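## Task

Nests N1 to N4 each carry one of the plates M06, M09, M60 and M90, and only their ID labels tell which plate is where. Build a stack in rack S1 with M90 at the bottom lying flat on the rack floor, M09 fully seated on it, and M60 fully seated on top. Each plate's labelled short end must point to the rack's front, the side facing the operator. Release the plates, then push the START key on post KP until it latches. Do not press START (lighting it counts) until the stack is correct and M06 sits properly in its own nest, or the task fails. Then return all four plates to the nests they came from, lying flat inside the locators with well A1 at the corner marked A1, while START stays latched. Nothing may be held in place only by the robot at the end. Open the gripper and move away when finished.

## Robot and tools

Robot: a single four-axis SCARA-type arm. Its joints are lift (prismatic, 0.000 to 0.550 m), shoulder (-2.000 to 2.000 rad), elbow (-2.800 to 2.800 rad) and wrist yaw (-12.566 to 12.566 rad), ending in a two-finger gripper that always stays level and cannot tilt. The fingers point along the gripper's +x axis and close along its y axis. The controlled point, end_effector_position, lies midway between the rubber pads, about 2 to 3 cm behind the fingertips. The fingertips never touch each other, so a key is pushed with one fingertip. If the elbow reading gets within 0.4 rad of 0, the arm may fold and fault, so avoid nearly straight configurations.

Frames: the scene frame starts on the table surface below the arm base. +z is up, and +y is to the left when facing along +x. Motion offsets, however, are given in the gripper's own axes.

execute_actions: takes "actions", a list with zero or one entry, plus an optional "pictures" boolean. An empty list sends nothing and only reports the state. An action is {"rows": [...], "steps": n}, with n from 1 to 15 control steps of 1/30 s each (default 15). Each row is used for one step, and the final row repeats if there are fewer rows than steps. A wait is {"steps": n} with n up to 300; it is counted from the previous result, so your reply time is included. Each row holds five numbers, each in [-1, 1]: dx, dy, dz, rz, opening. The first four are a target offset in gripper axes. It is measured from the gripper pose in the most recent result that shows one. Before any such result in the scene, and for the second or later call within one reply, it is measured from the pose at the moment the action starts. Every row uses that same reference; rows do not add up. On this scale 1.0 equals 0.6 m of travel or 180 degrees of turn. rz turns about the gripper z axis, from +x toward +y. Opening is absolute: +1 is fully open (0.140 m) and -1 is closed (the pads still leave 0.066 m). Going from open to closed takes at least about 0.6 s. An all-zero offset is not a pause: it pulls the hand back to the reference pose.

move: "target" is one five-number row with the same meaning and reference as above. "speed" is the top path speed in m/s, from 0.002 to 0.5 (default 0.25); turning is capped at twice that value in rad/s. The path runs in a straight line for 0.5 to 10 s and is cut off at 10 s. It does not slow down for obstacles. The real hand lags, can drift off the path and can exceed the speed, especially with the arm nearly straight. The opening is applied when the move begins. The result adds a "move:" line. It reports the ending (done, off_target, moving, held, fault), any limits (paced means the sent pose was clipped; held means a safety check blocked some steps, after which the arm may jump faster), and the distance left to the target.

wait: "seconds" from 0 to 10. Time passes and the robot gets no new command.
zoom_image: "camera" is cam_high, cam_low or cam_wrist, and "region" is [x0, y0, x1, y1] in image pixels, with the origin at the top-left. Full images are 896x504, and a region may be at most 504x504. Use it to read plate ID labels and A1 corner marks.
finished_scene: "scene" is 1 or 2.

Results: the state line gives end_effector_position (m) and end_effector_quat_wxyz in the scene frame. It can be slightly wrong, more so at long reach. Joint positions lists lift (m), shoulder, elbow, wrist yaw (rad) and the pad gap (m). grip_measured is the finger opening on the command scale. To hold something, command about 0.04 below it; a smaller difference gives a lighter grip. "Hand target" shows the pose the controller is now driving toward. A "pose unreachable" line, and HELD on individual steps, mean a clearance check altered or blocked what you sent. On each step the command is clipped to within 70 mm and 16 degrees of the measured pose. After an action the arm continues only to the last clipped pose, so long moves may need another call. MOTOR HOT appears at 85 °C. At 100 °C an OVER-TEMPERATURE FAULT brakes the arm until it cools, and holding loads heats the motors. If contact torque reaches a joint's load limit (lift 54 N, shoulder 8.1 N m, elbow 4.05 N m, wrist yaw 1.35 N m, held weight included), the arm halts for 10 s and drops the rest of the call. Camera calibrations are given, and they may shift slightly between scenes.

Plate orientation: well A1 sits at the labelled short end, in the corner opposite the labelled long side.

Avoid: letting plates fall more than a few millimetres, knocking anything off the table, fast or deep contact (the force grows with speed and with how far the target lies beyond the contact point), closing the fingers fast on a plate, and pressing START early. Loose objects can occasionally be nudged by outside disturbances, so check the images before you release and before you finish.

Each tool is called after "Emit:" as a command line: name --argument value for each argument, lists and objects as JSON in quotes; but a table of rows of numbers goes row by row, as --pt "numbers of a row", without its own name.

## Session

Emit:
execute_actions --actions '[]'

Scene clock: 0.00 s of 15600.00 s.
end_effector_position=(+0.5231, -0.3681, +0.2645) grip_measured=+0.99 end_effector_quat_wxyz=(+0.987, +0.000, +0.000, +0.158)
Joint positions: [ 0.259 -0.661  2.208 -1.228  0.14 ]
Hand target: +0.523, -0.368, +0.264; +0.987, +0.000, +0.000, +0.158
camera_calibration (this result's frames):
cam_wrist: T_world_to_cam=[[0.311728, -0.950149, 0.00651372, -0.50643], [-0.571251, -0.192887, -0.797789, 0.426164], [0.759275, 0.244972, -0.602902, -0.0524341], [0, 0, 0, 1]] pos_world=[0.441126, -0.386137, 0.311675]

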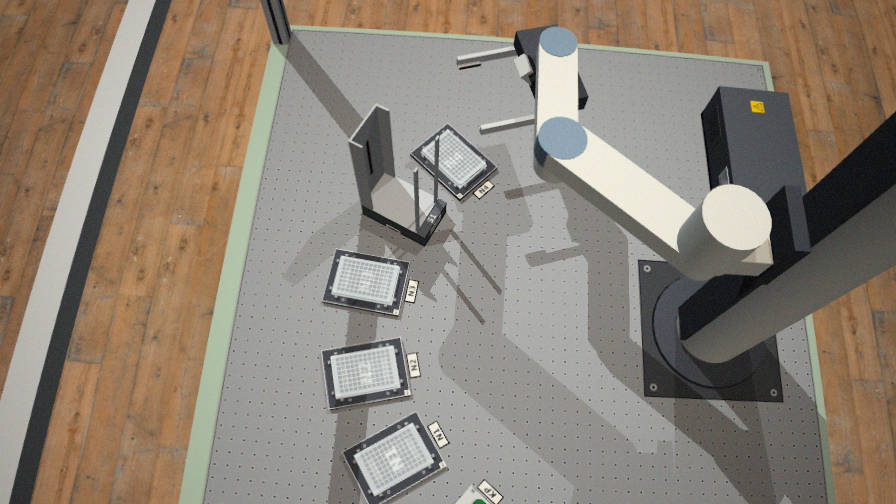

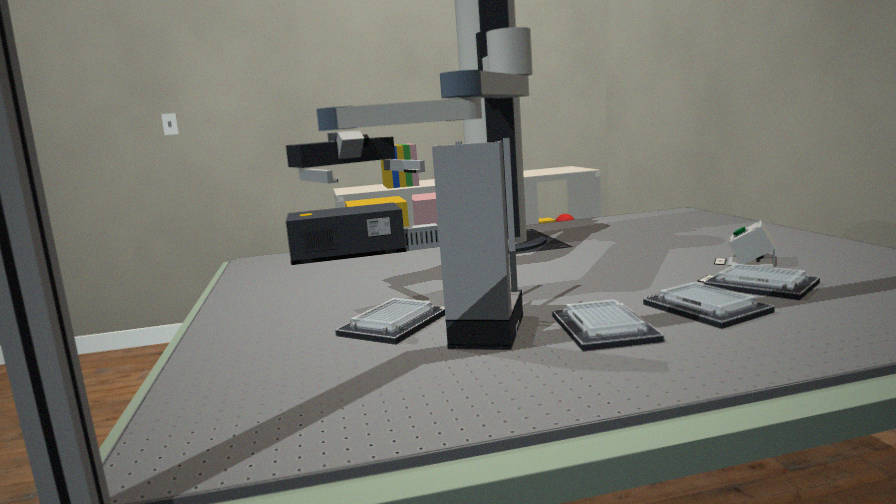

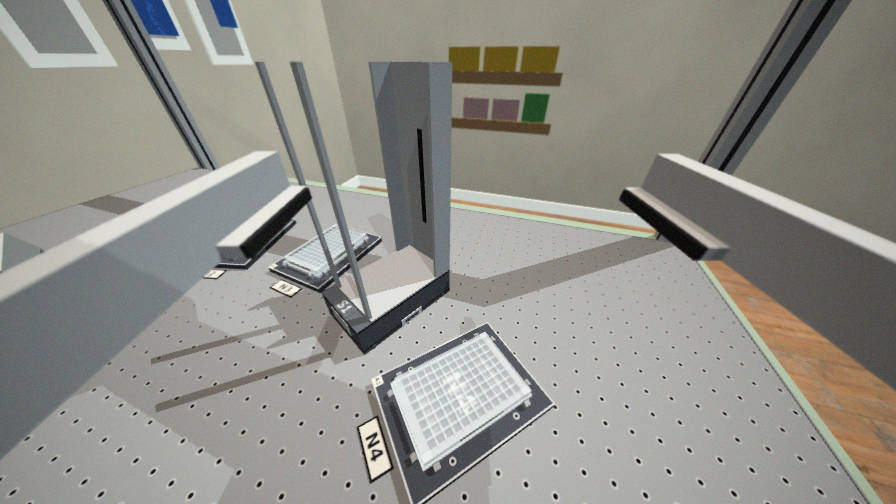

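Emit:
move --target '[-0.06,0.1,0,-0.2,0]'

Emit:
move --target '[-0.1,0.2,-0.2,-0.05,0]'

Emit:
zoom_image --camera "cam_low" --region '[540, 250, 830, 360]'

Scene clock: 5.50 s of 15600.00 s.
end_effector_position=(+0.4702, -0.3223, +0.2645) grip_measured=+0.00 end_effector_quat_wxyz=(+0.988, +0.000, +0.000, -0.154)
Joint positions: [ 0.259 -0.239  1.333 -1.404  0.103]
Hand target: +0.470, -0.322, +0.264; +0.988, +0.000, +0.000, -0.155
Off the commanded pose: 0.000 m, 0 deg.
After step 90, 0.93 s passed at rest.
move: done
camera_calibration (this result's frames):
cam_wrist: T_world_to_cam=[[-0.306031, -0.951999, 0.00651372, -0.156561], [-0.575577, 0.179567, -0.797789, 0.526805], [0.758325, -0.247897, -0.602902, -0.181847], [0, 0, 0, 1]] pos_world=[0.393203, -0.288722, 0.311663]

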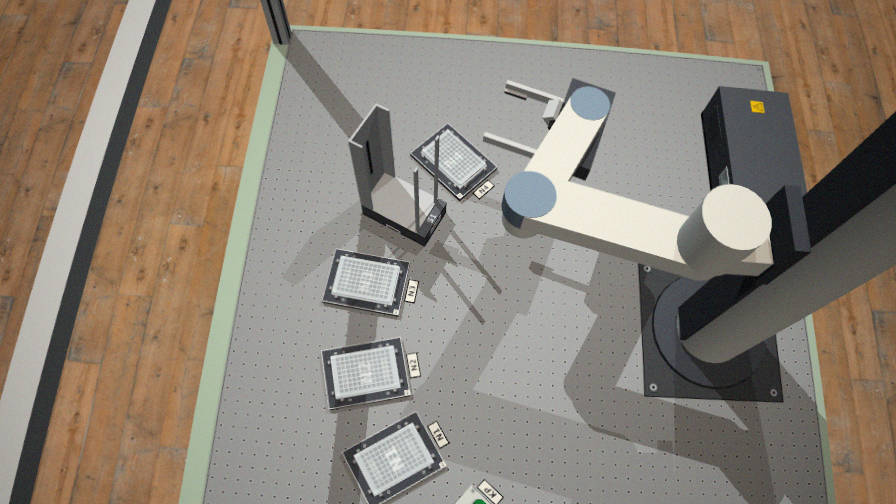

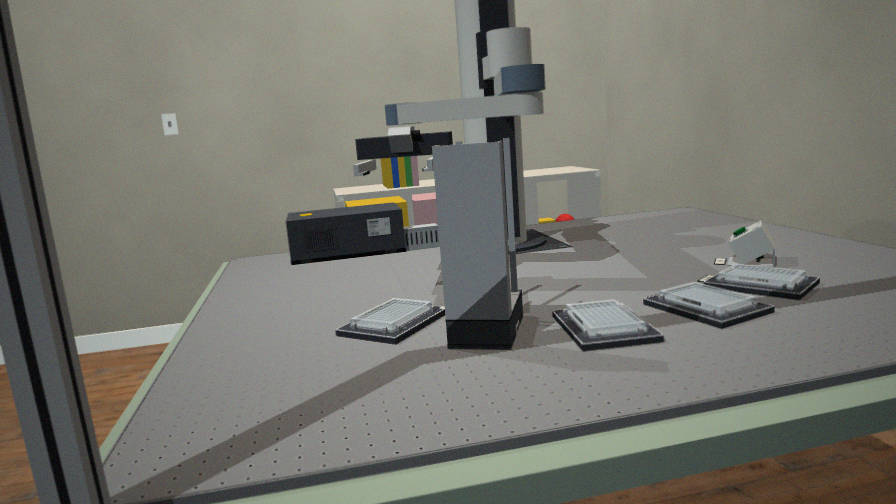

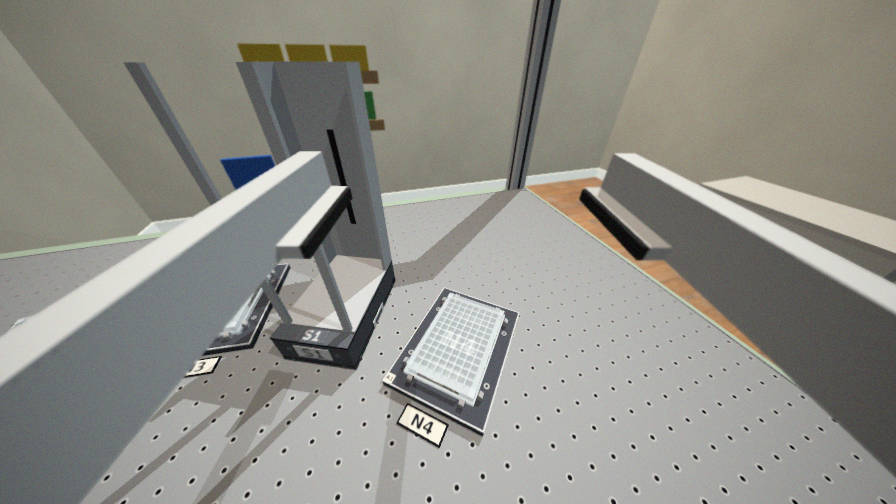

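Scene clock: 6.63 s of 15600.00 s.
end_effector_position=(+0.4496, -0.1896, +0.1444) grip_measured=+0.00 end_effector_quat_wxyz=(+0.973, +0.000, +0.000, -0.231)
Joint positions: [ 0.139  0.299  0.758 -1.524  0.103]
Hand target: +0.450, -0.190, +0.144; +0.973, +0.000, +0.000, -0.231
Off the commanded pose: 0.000 m, 0 deg.
move: done
camera_calibration (this result's frames):
cam_wrist: T_world_to_cam=[[-0.450909, -0.892546, 0.00651372, 0.0406472], [-0.540484, 0.267227, -0.797789, 0.396213], [0.710322, -0.363251, -0.602902, -0.206051], [0, 0, 0, 1]] pos_world=[0.378837, -0.144448, 0.191601]

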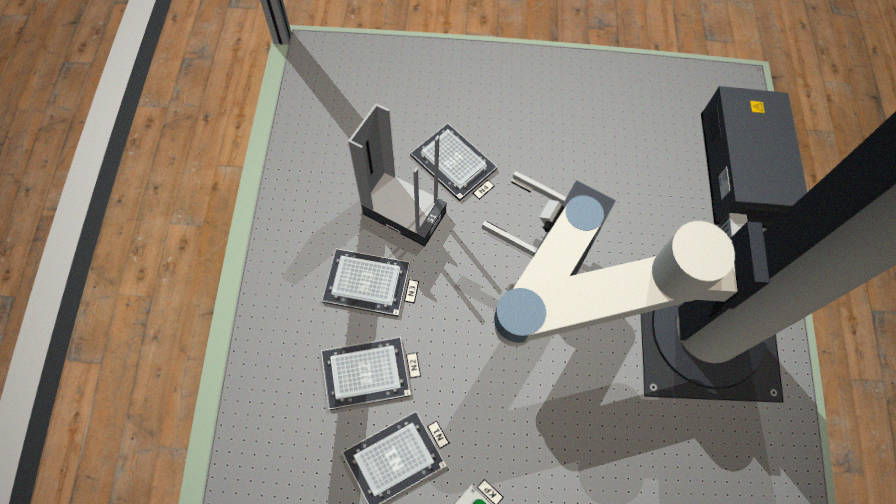

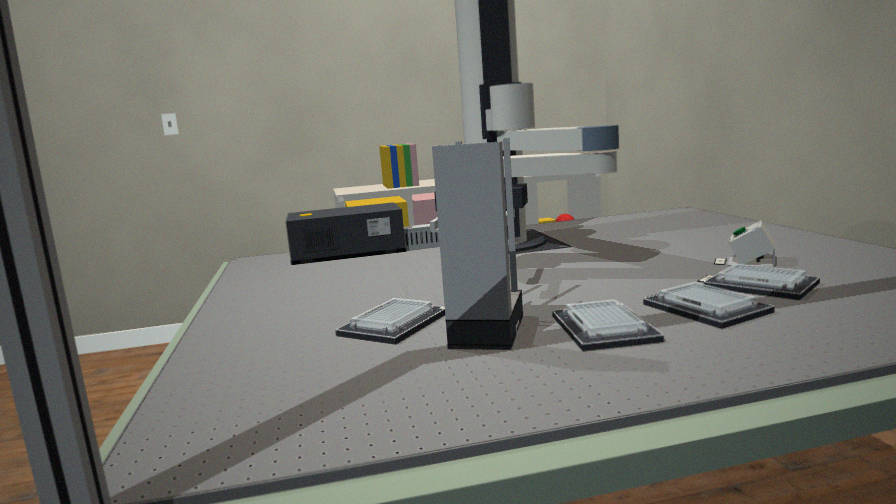

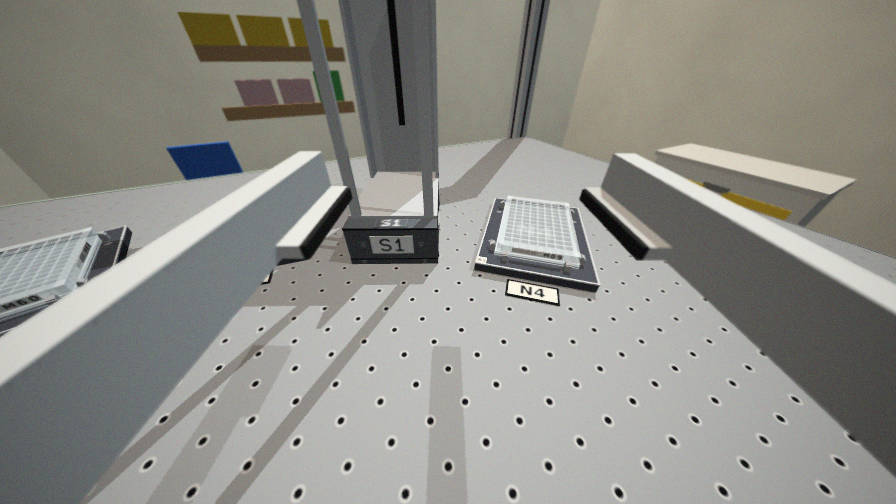

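Region (540, 250, 830, 360) of cam_low's 896x504 image, scaled by 1.738, with more detail than that image has; it fills the top 191 rows of this view, and the rest is white.

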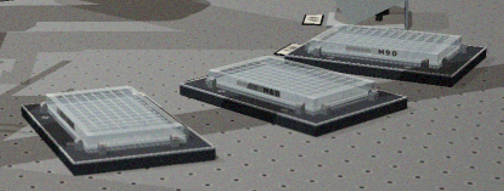

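Emit:
zoom_image --camera "cam_wrist" --region '[470, 190, 610, 300]'

Emit:
move --target '[-0.08,0.861,-0.0965,0.3294,0]' --speed 0.35

Region (470, 190, 610, 300) of cam_wrist's 896x504 image, scaled by 3.600, with more detail than that image has; it fills the top 396 rows of this view, and the rest is white.

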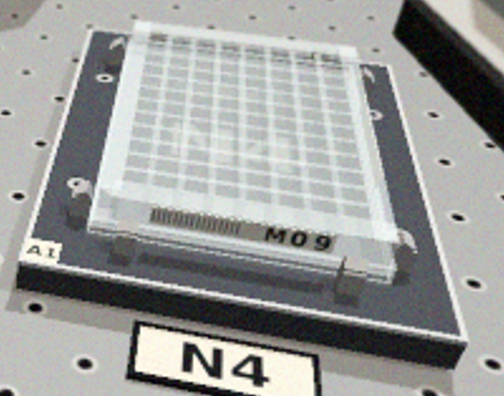

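Scene clock: 14.67 s of 15600.00 s.
end_effector_position=(+0.6391, +0.2935, +0.0865) grip_measured=+0.00 end_effector_quat_wxyz=(+0.960, +0.000, +0.000, +0.280)
Joint positions: [ 0.082  1.169  1.806 -2.407  0.103]
Hand target: +0.639, +0.293, +0.086; +0.960, +0.000, +0.000, +0.280
Off the commanded pose: 0.000 m, 0 deg.
After step 90, 3.07 s passed at rest.
move: done
camera_calibration (this result's frames):
cam_wrist: T_world_to_cam=[[0.537345, -0.843337, 0.00651372, -0.0883947], [-0.505679, -0.328363, -0.797789, 0.47589], [0.674944, 0.425394, -0.602902, -0.408892], [0, 0, 0, 1]] pos_world=[0.564125, 0.255658, 0.133714]

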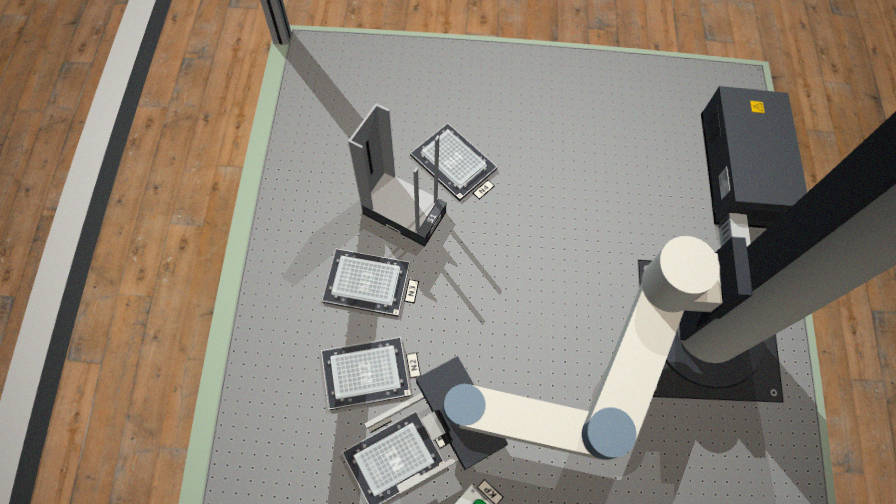

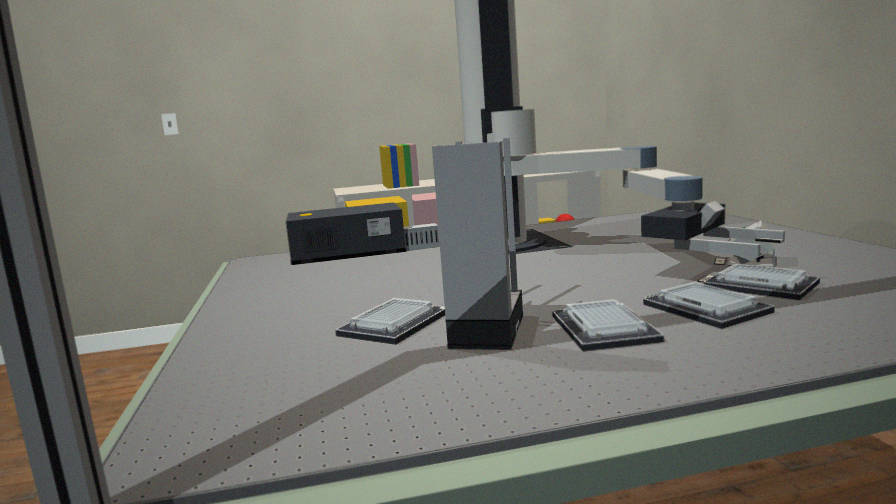

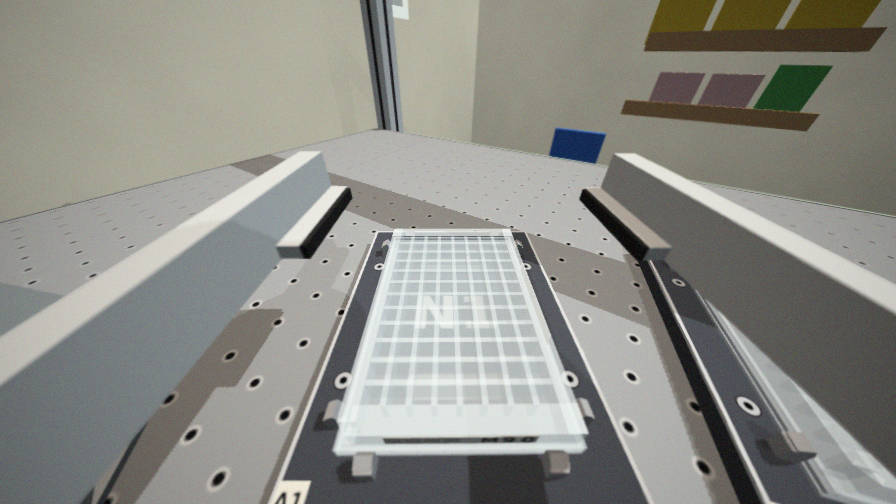

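Emit:
move --target '[0,0.0075,0,0.002,0]' --speed 0.1

Emit:
move --target '[0,0,-0.08,0,0]' --speed 0.08

Scene clock: 19.50 s of 15600.00 s.
end_effector_position=(+0.6367, +0.2972, +0.0865) grip_measured=+0.00 end_effector_quat_wxyz=(+0.959, +0.000, +0.000, +0.283)
Joint positions: [ 0.082  1.178  1.806 -2.41   0.103]
Hand target: +0.637, +0.297, +0.087; +0.959, +0.000, +0.000, +0.283
Off the commanded pose: 0.000 m, 0 deg.
After step 90, 1.13 s passed at rest.
move: done
camera_calibration (this result's frames):
cam_wrist: T_world_to_cam=[[0.54272, -0.839888, 0.00651372, -0.0883752], [-0.503571, -0.331586, -0.797789, 0.475527], [0.672213, 0.429696, -0.602902, -0.408412], [0, 0, 0, 1]] pos_world=[0.561965, 0.258946, 0.133714]

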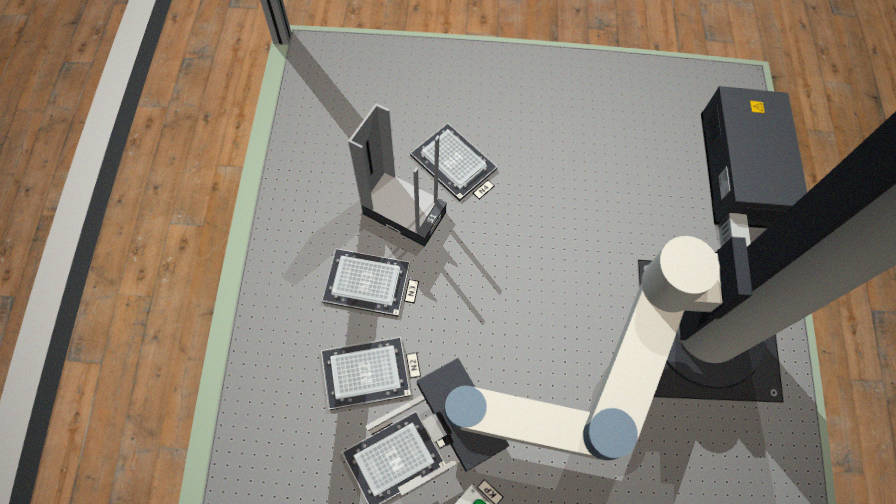

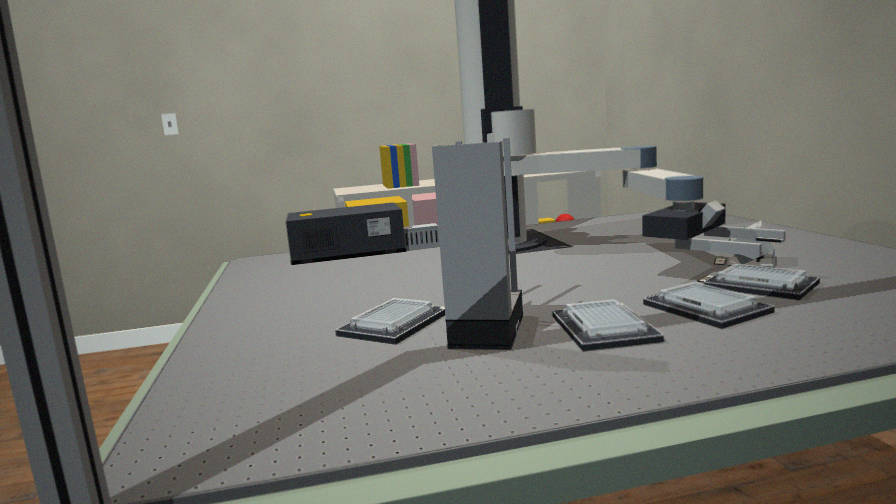

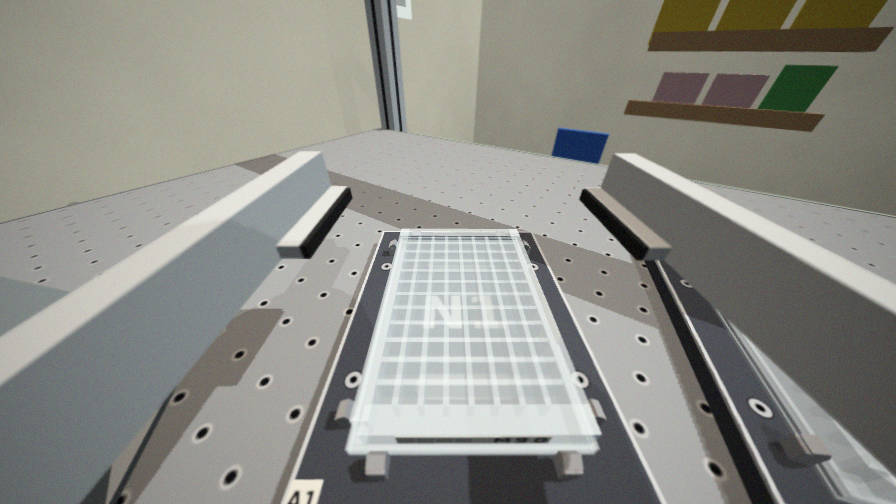

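Scene clock: 20.37 s of 15600.00 s.
end_effector_position=(+0.6367, +0.2972, +0.0384) grip_measured=+0.00 end_effector_quat_wxyz=(+0.959, +0.000, +0.000, +0.283)
Joint positions: [ 0.033  1.178  1.806 -2.41   0.103]
Hand target: +0.637, +0.297, +0.039; +0.959, +0.000, +0.000, +0.283
Off the commanded pose: 0.000 m, 0 deg.
move: done
camera_calibration (this result's frames):
cam_wrist: T_world_to_cam=[[0.542693, -0.839906, 0.00651372, -0.0880495], [-0.503582, -0.331569, -0.797789, 0.437183], [0.672227, 0.429674, -0.602902, -0.437387], [0, 0, 0, 1]] pos_world=[0.561965, 0.258937, 0.0856519]

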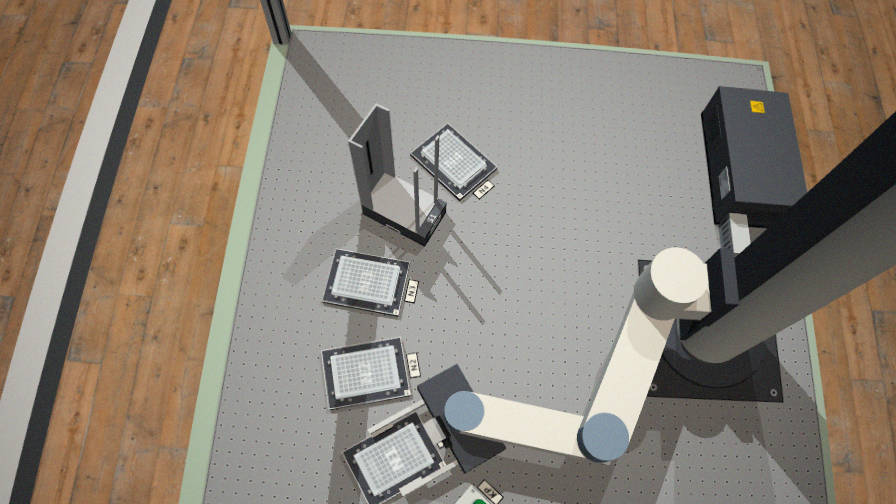

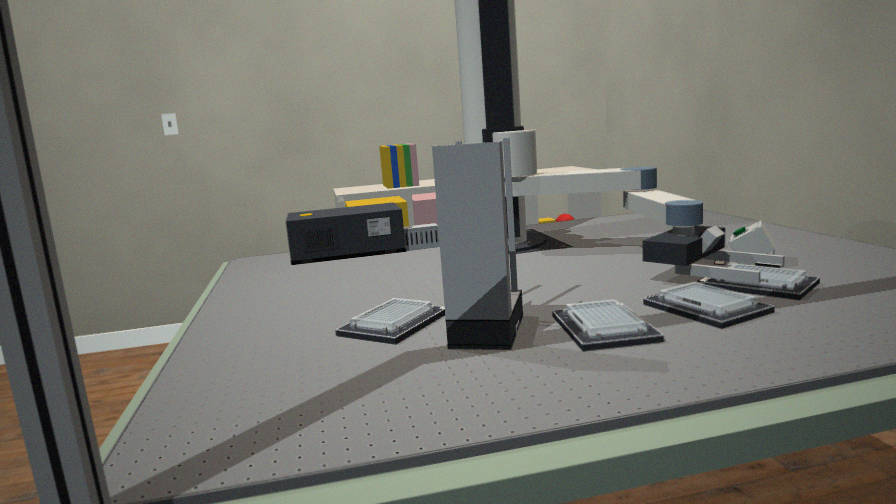

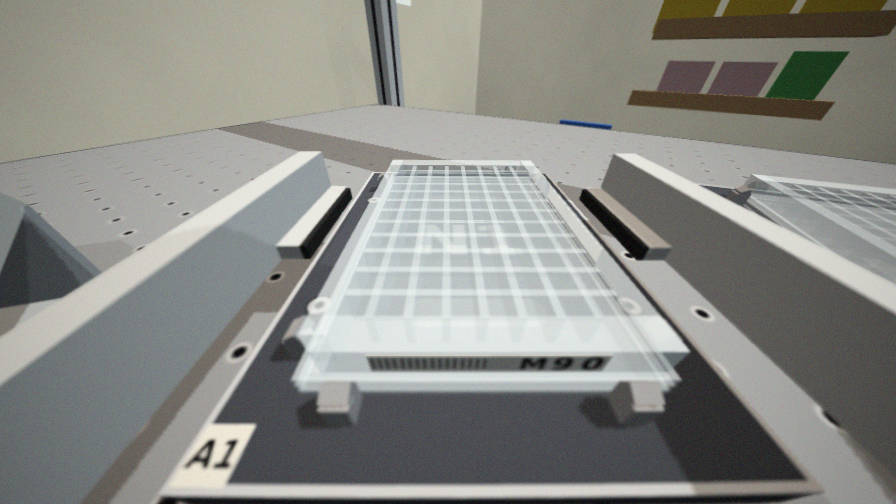

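Emit:
move --target '[0,0.001,-0.0068,0,0]' --speed 0.03

Emit:
move --target '[0,0,0,0,-0.62]'

Emit:
move --target '[0,0,0.05,0,-0.62]' --speed 0.05

Scene clock: 24.07 s of 15600.00 s.
end_effector_position=(+0.6364, +0.2977, +0.0344) grip_measured=+0.00 end_effector_quat_wxyz=(+0.959, +0.000, +0.000, +0.283)
Joint positions: [ 0.029  1.179  1.806 -2.411  0.103]
Hand target: +0.636, +0.298, +0.034; +0.959, +0.000, +0.000, +0.283
Off the commanded pose: 0.000 m, 0 deg.
move: done
camera_calibration (this result's frames):
cam_wrist: T_world_to_cam=[[0.542741, -0.839875, 0.00651372, -0.0875209], [-0.503563, -0.331598, -0.797789, 0.433949], [0.672203, 0.429713, -0.602902, -0.439825], [0, 0, 0, 1]] pos_world=[0.561674, 0.259389, 0.0815988]

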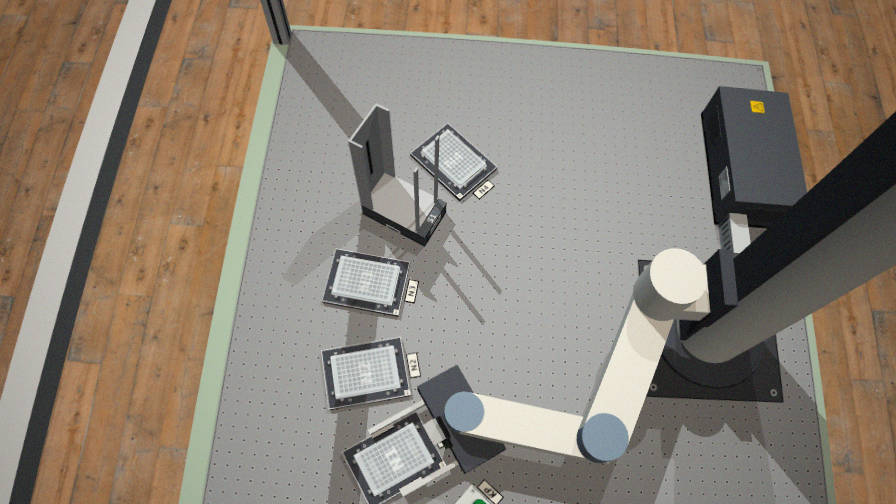

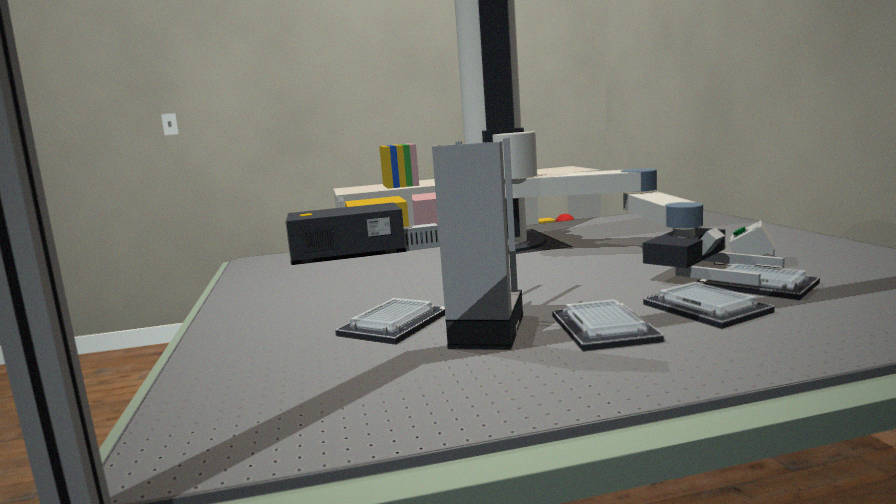

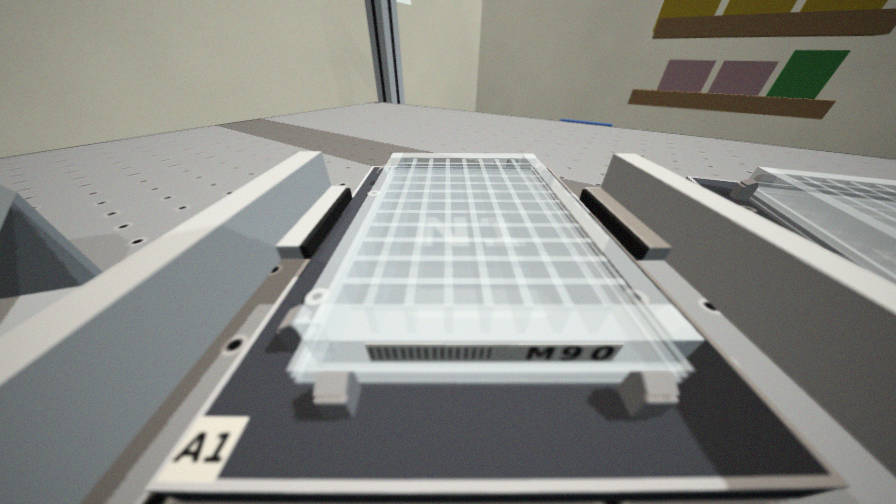

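Scene clock: 24.57 s of 15600.00 s.
end_effector_position=(+0.6366, +0.2973, +0.0344) grip_measured=-0.57 end_effector_quat_wxyz=(+0.959, +0.000, +0.000, +0.283)
Joint positions: [ 0.029  1.179  1.806 -2.412  0.082]
Hand target: +0.636, +0.298, +0.034; +0.959, +0.000, +0.000, +0.283
Off the commanded pose: 0.000 m, 0 deg.
move: done
camera_calibration (this result's frames):
cam_wrist: T_world_to_cam=[[0.541415, -0.84073, 0.00651372, -0.0868621], [-0.504086, -0.330803, -0.797789, 0.434002], [0.67288, 0.428651, -0.602902, -0.439888], [0, 0, 0, 1]] pos_world=[0.561794, 0.2591, 0.0815988]

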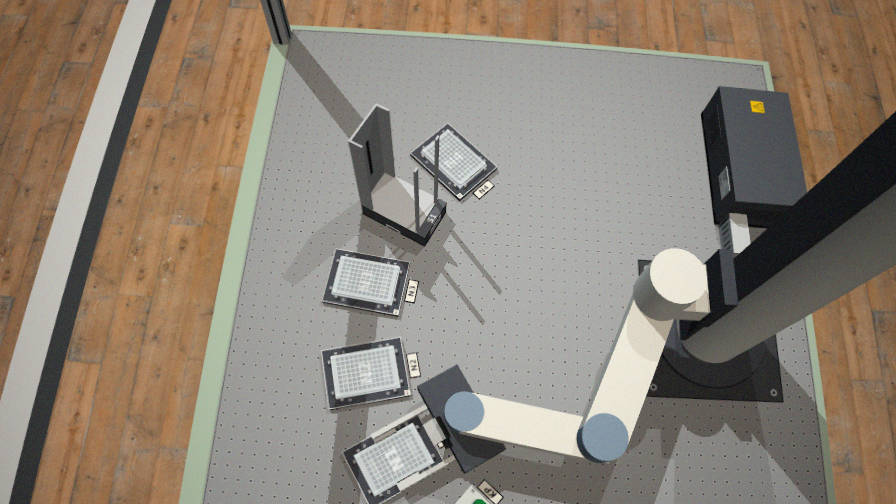

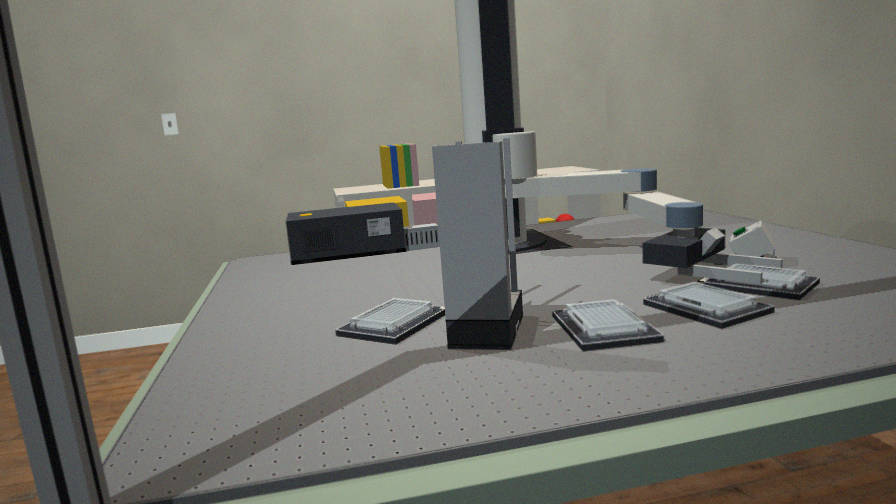

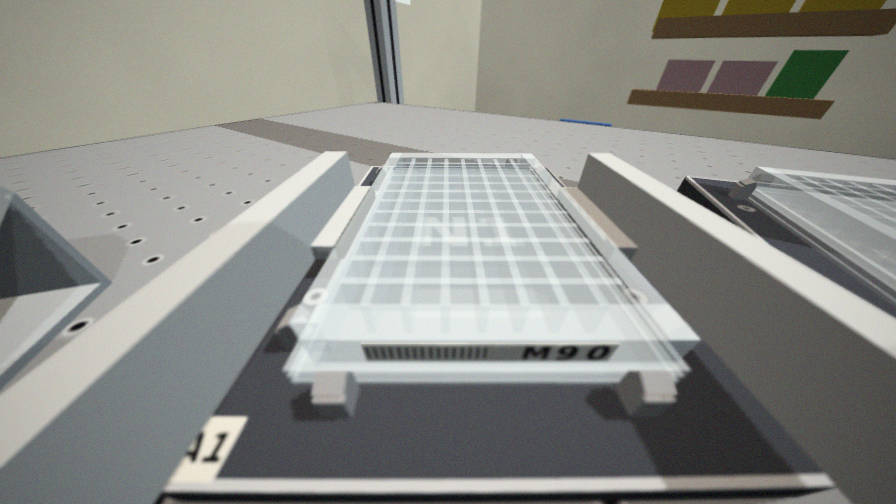

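Scene clock: 25.43 s of 15600.00 s.
end_effector_position=(+0.6366, +0.2972, +0.0644) grip_measured=-0.57 end_effector_quat_wxyz=(+0.959, +0.000, +0.000, +0.283)
Joint positions: [ 0.059  1.179  1.806 -2.412  0.082]
Hand target: +0.637, +0.297, +0.064; +0.959, +0.000, +0.000, +0.283
Off the commanded pose: 0.000 m, 0 deg.
move: done
camera_calibration (this result's frames):
cam_wrist: T_world_to_cam=[[0.541307, -0.8408, 0.00651372, -0.0870224], [-0.504128, -0.330738, -0.797789, 0.457982], [0.672935, 0.428565, -0.602902, -0.421779], [0, 0, 0, 1]] pos_world=[0.561818, 0.259063, 0.111648]

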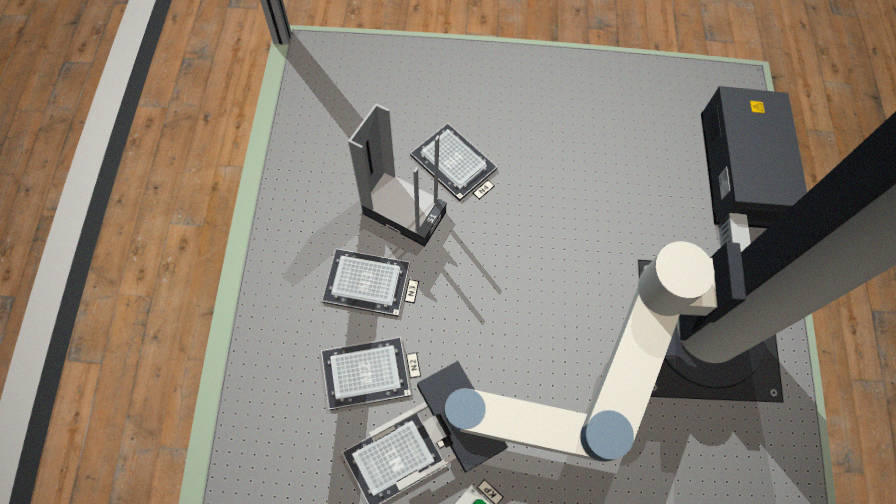

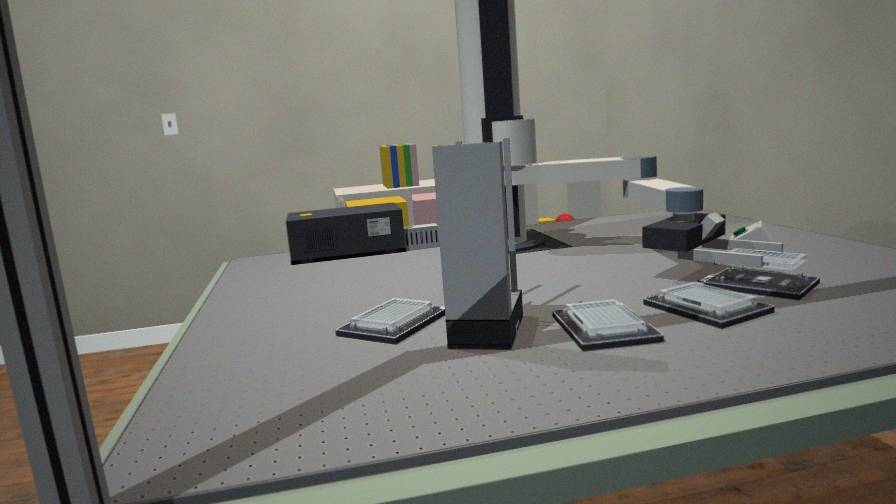

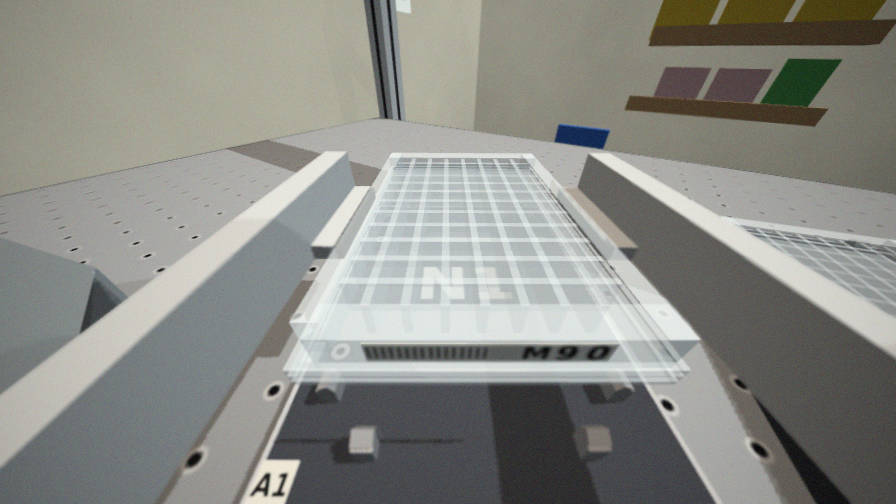

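Emit:
execute_actions --actions '[]'

Scene clock: 42.10 s of 15600.00 s.
end_effector_position=(+0.6366, +0.2972, +0.0644) grip_measured=-0.57 end_effector_quat_wxyz=(+0.959, +0.000, +0.000, +0.283)
Joint positions: [ 0.059  1.179  1.806 -2.412  0.082]
Hand target: +0.637, +0.297, +0.064; +0.959, +0.000, +0.000, +0.283
Off the commanded pose: 0.000 m, 0 deg.
Steps of this call (steps 1 to 90: nothing new was sent; then 13.67 s passed at rest). Readings (end_effector_position):
1: (+0.6366, +0.2972, +0.0644)
2: (+0.6366, +0.2972, +0.0644)
4: (+0.6366, +0.2972, +0.0644)
8: (+0.6366, +0.2972, +0.0644)
90: the state above
camera_calibration (this result's frames):
cam_wrist: T_world_to_cam=[[0.541307, -0.8408, 0.00651372, -0.0870224], [-0.504128, -0.330738, -0.797789, 0.457981], [0.672935, 0.428565, -0.602902, -0.42178], [0, 0, 0, 1]] pos_world=[0.561818, 0.259063, 0.111647]

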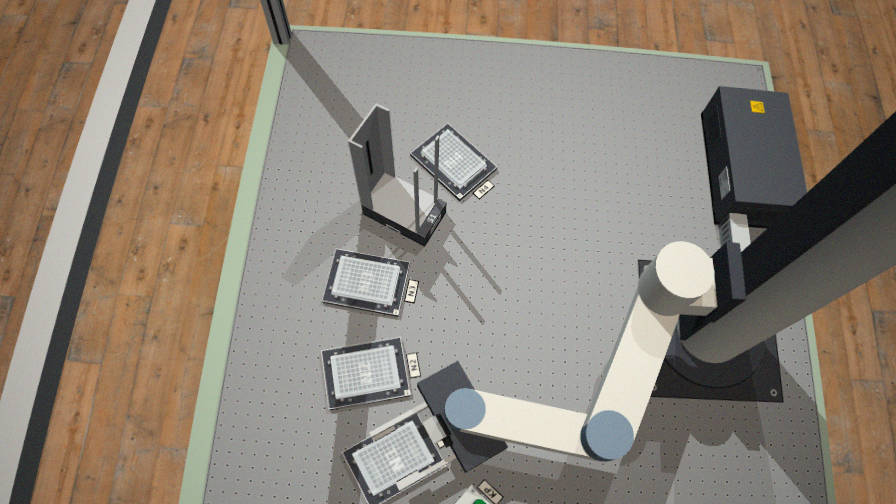

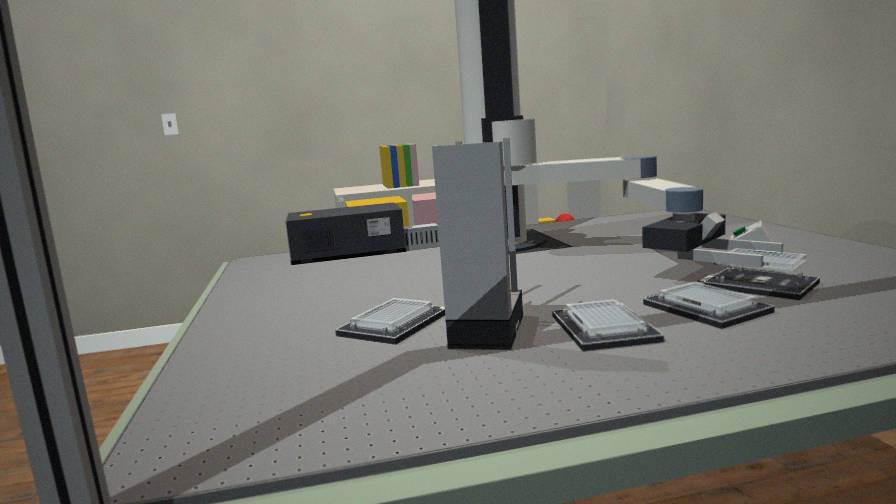

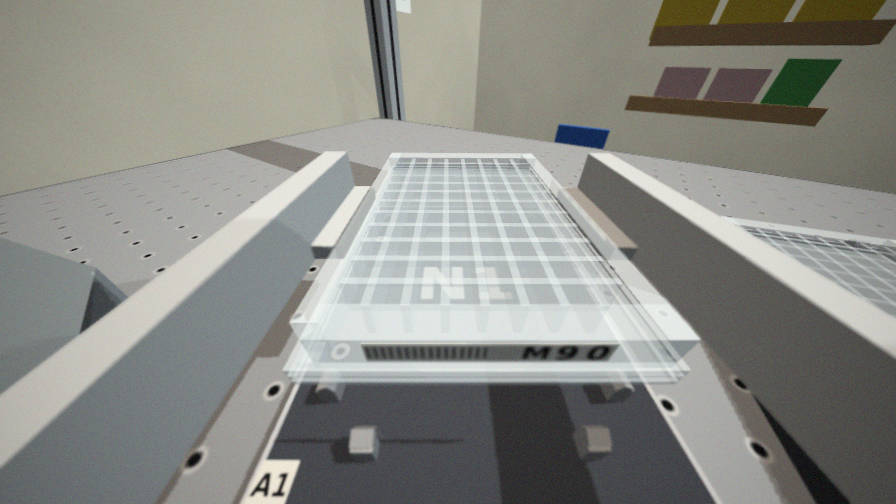

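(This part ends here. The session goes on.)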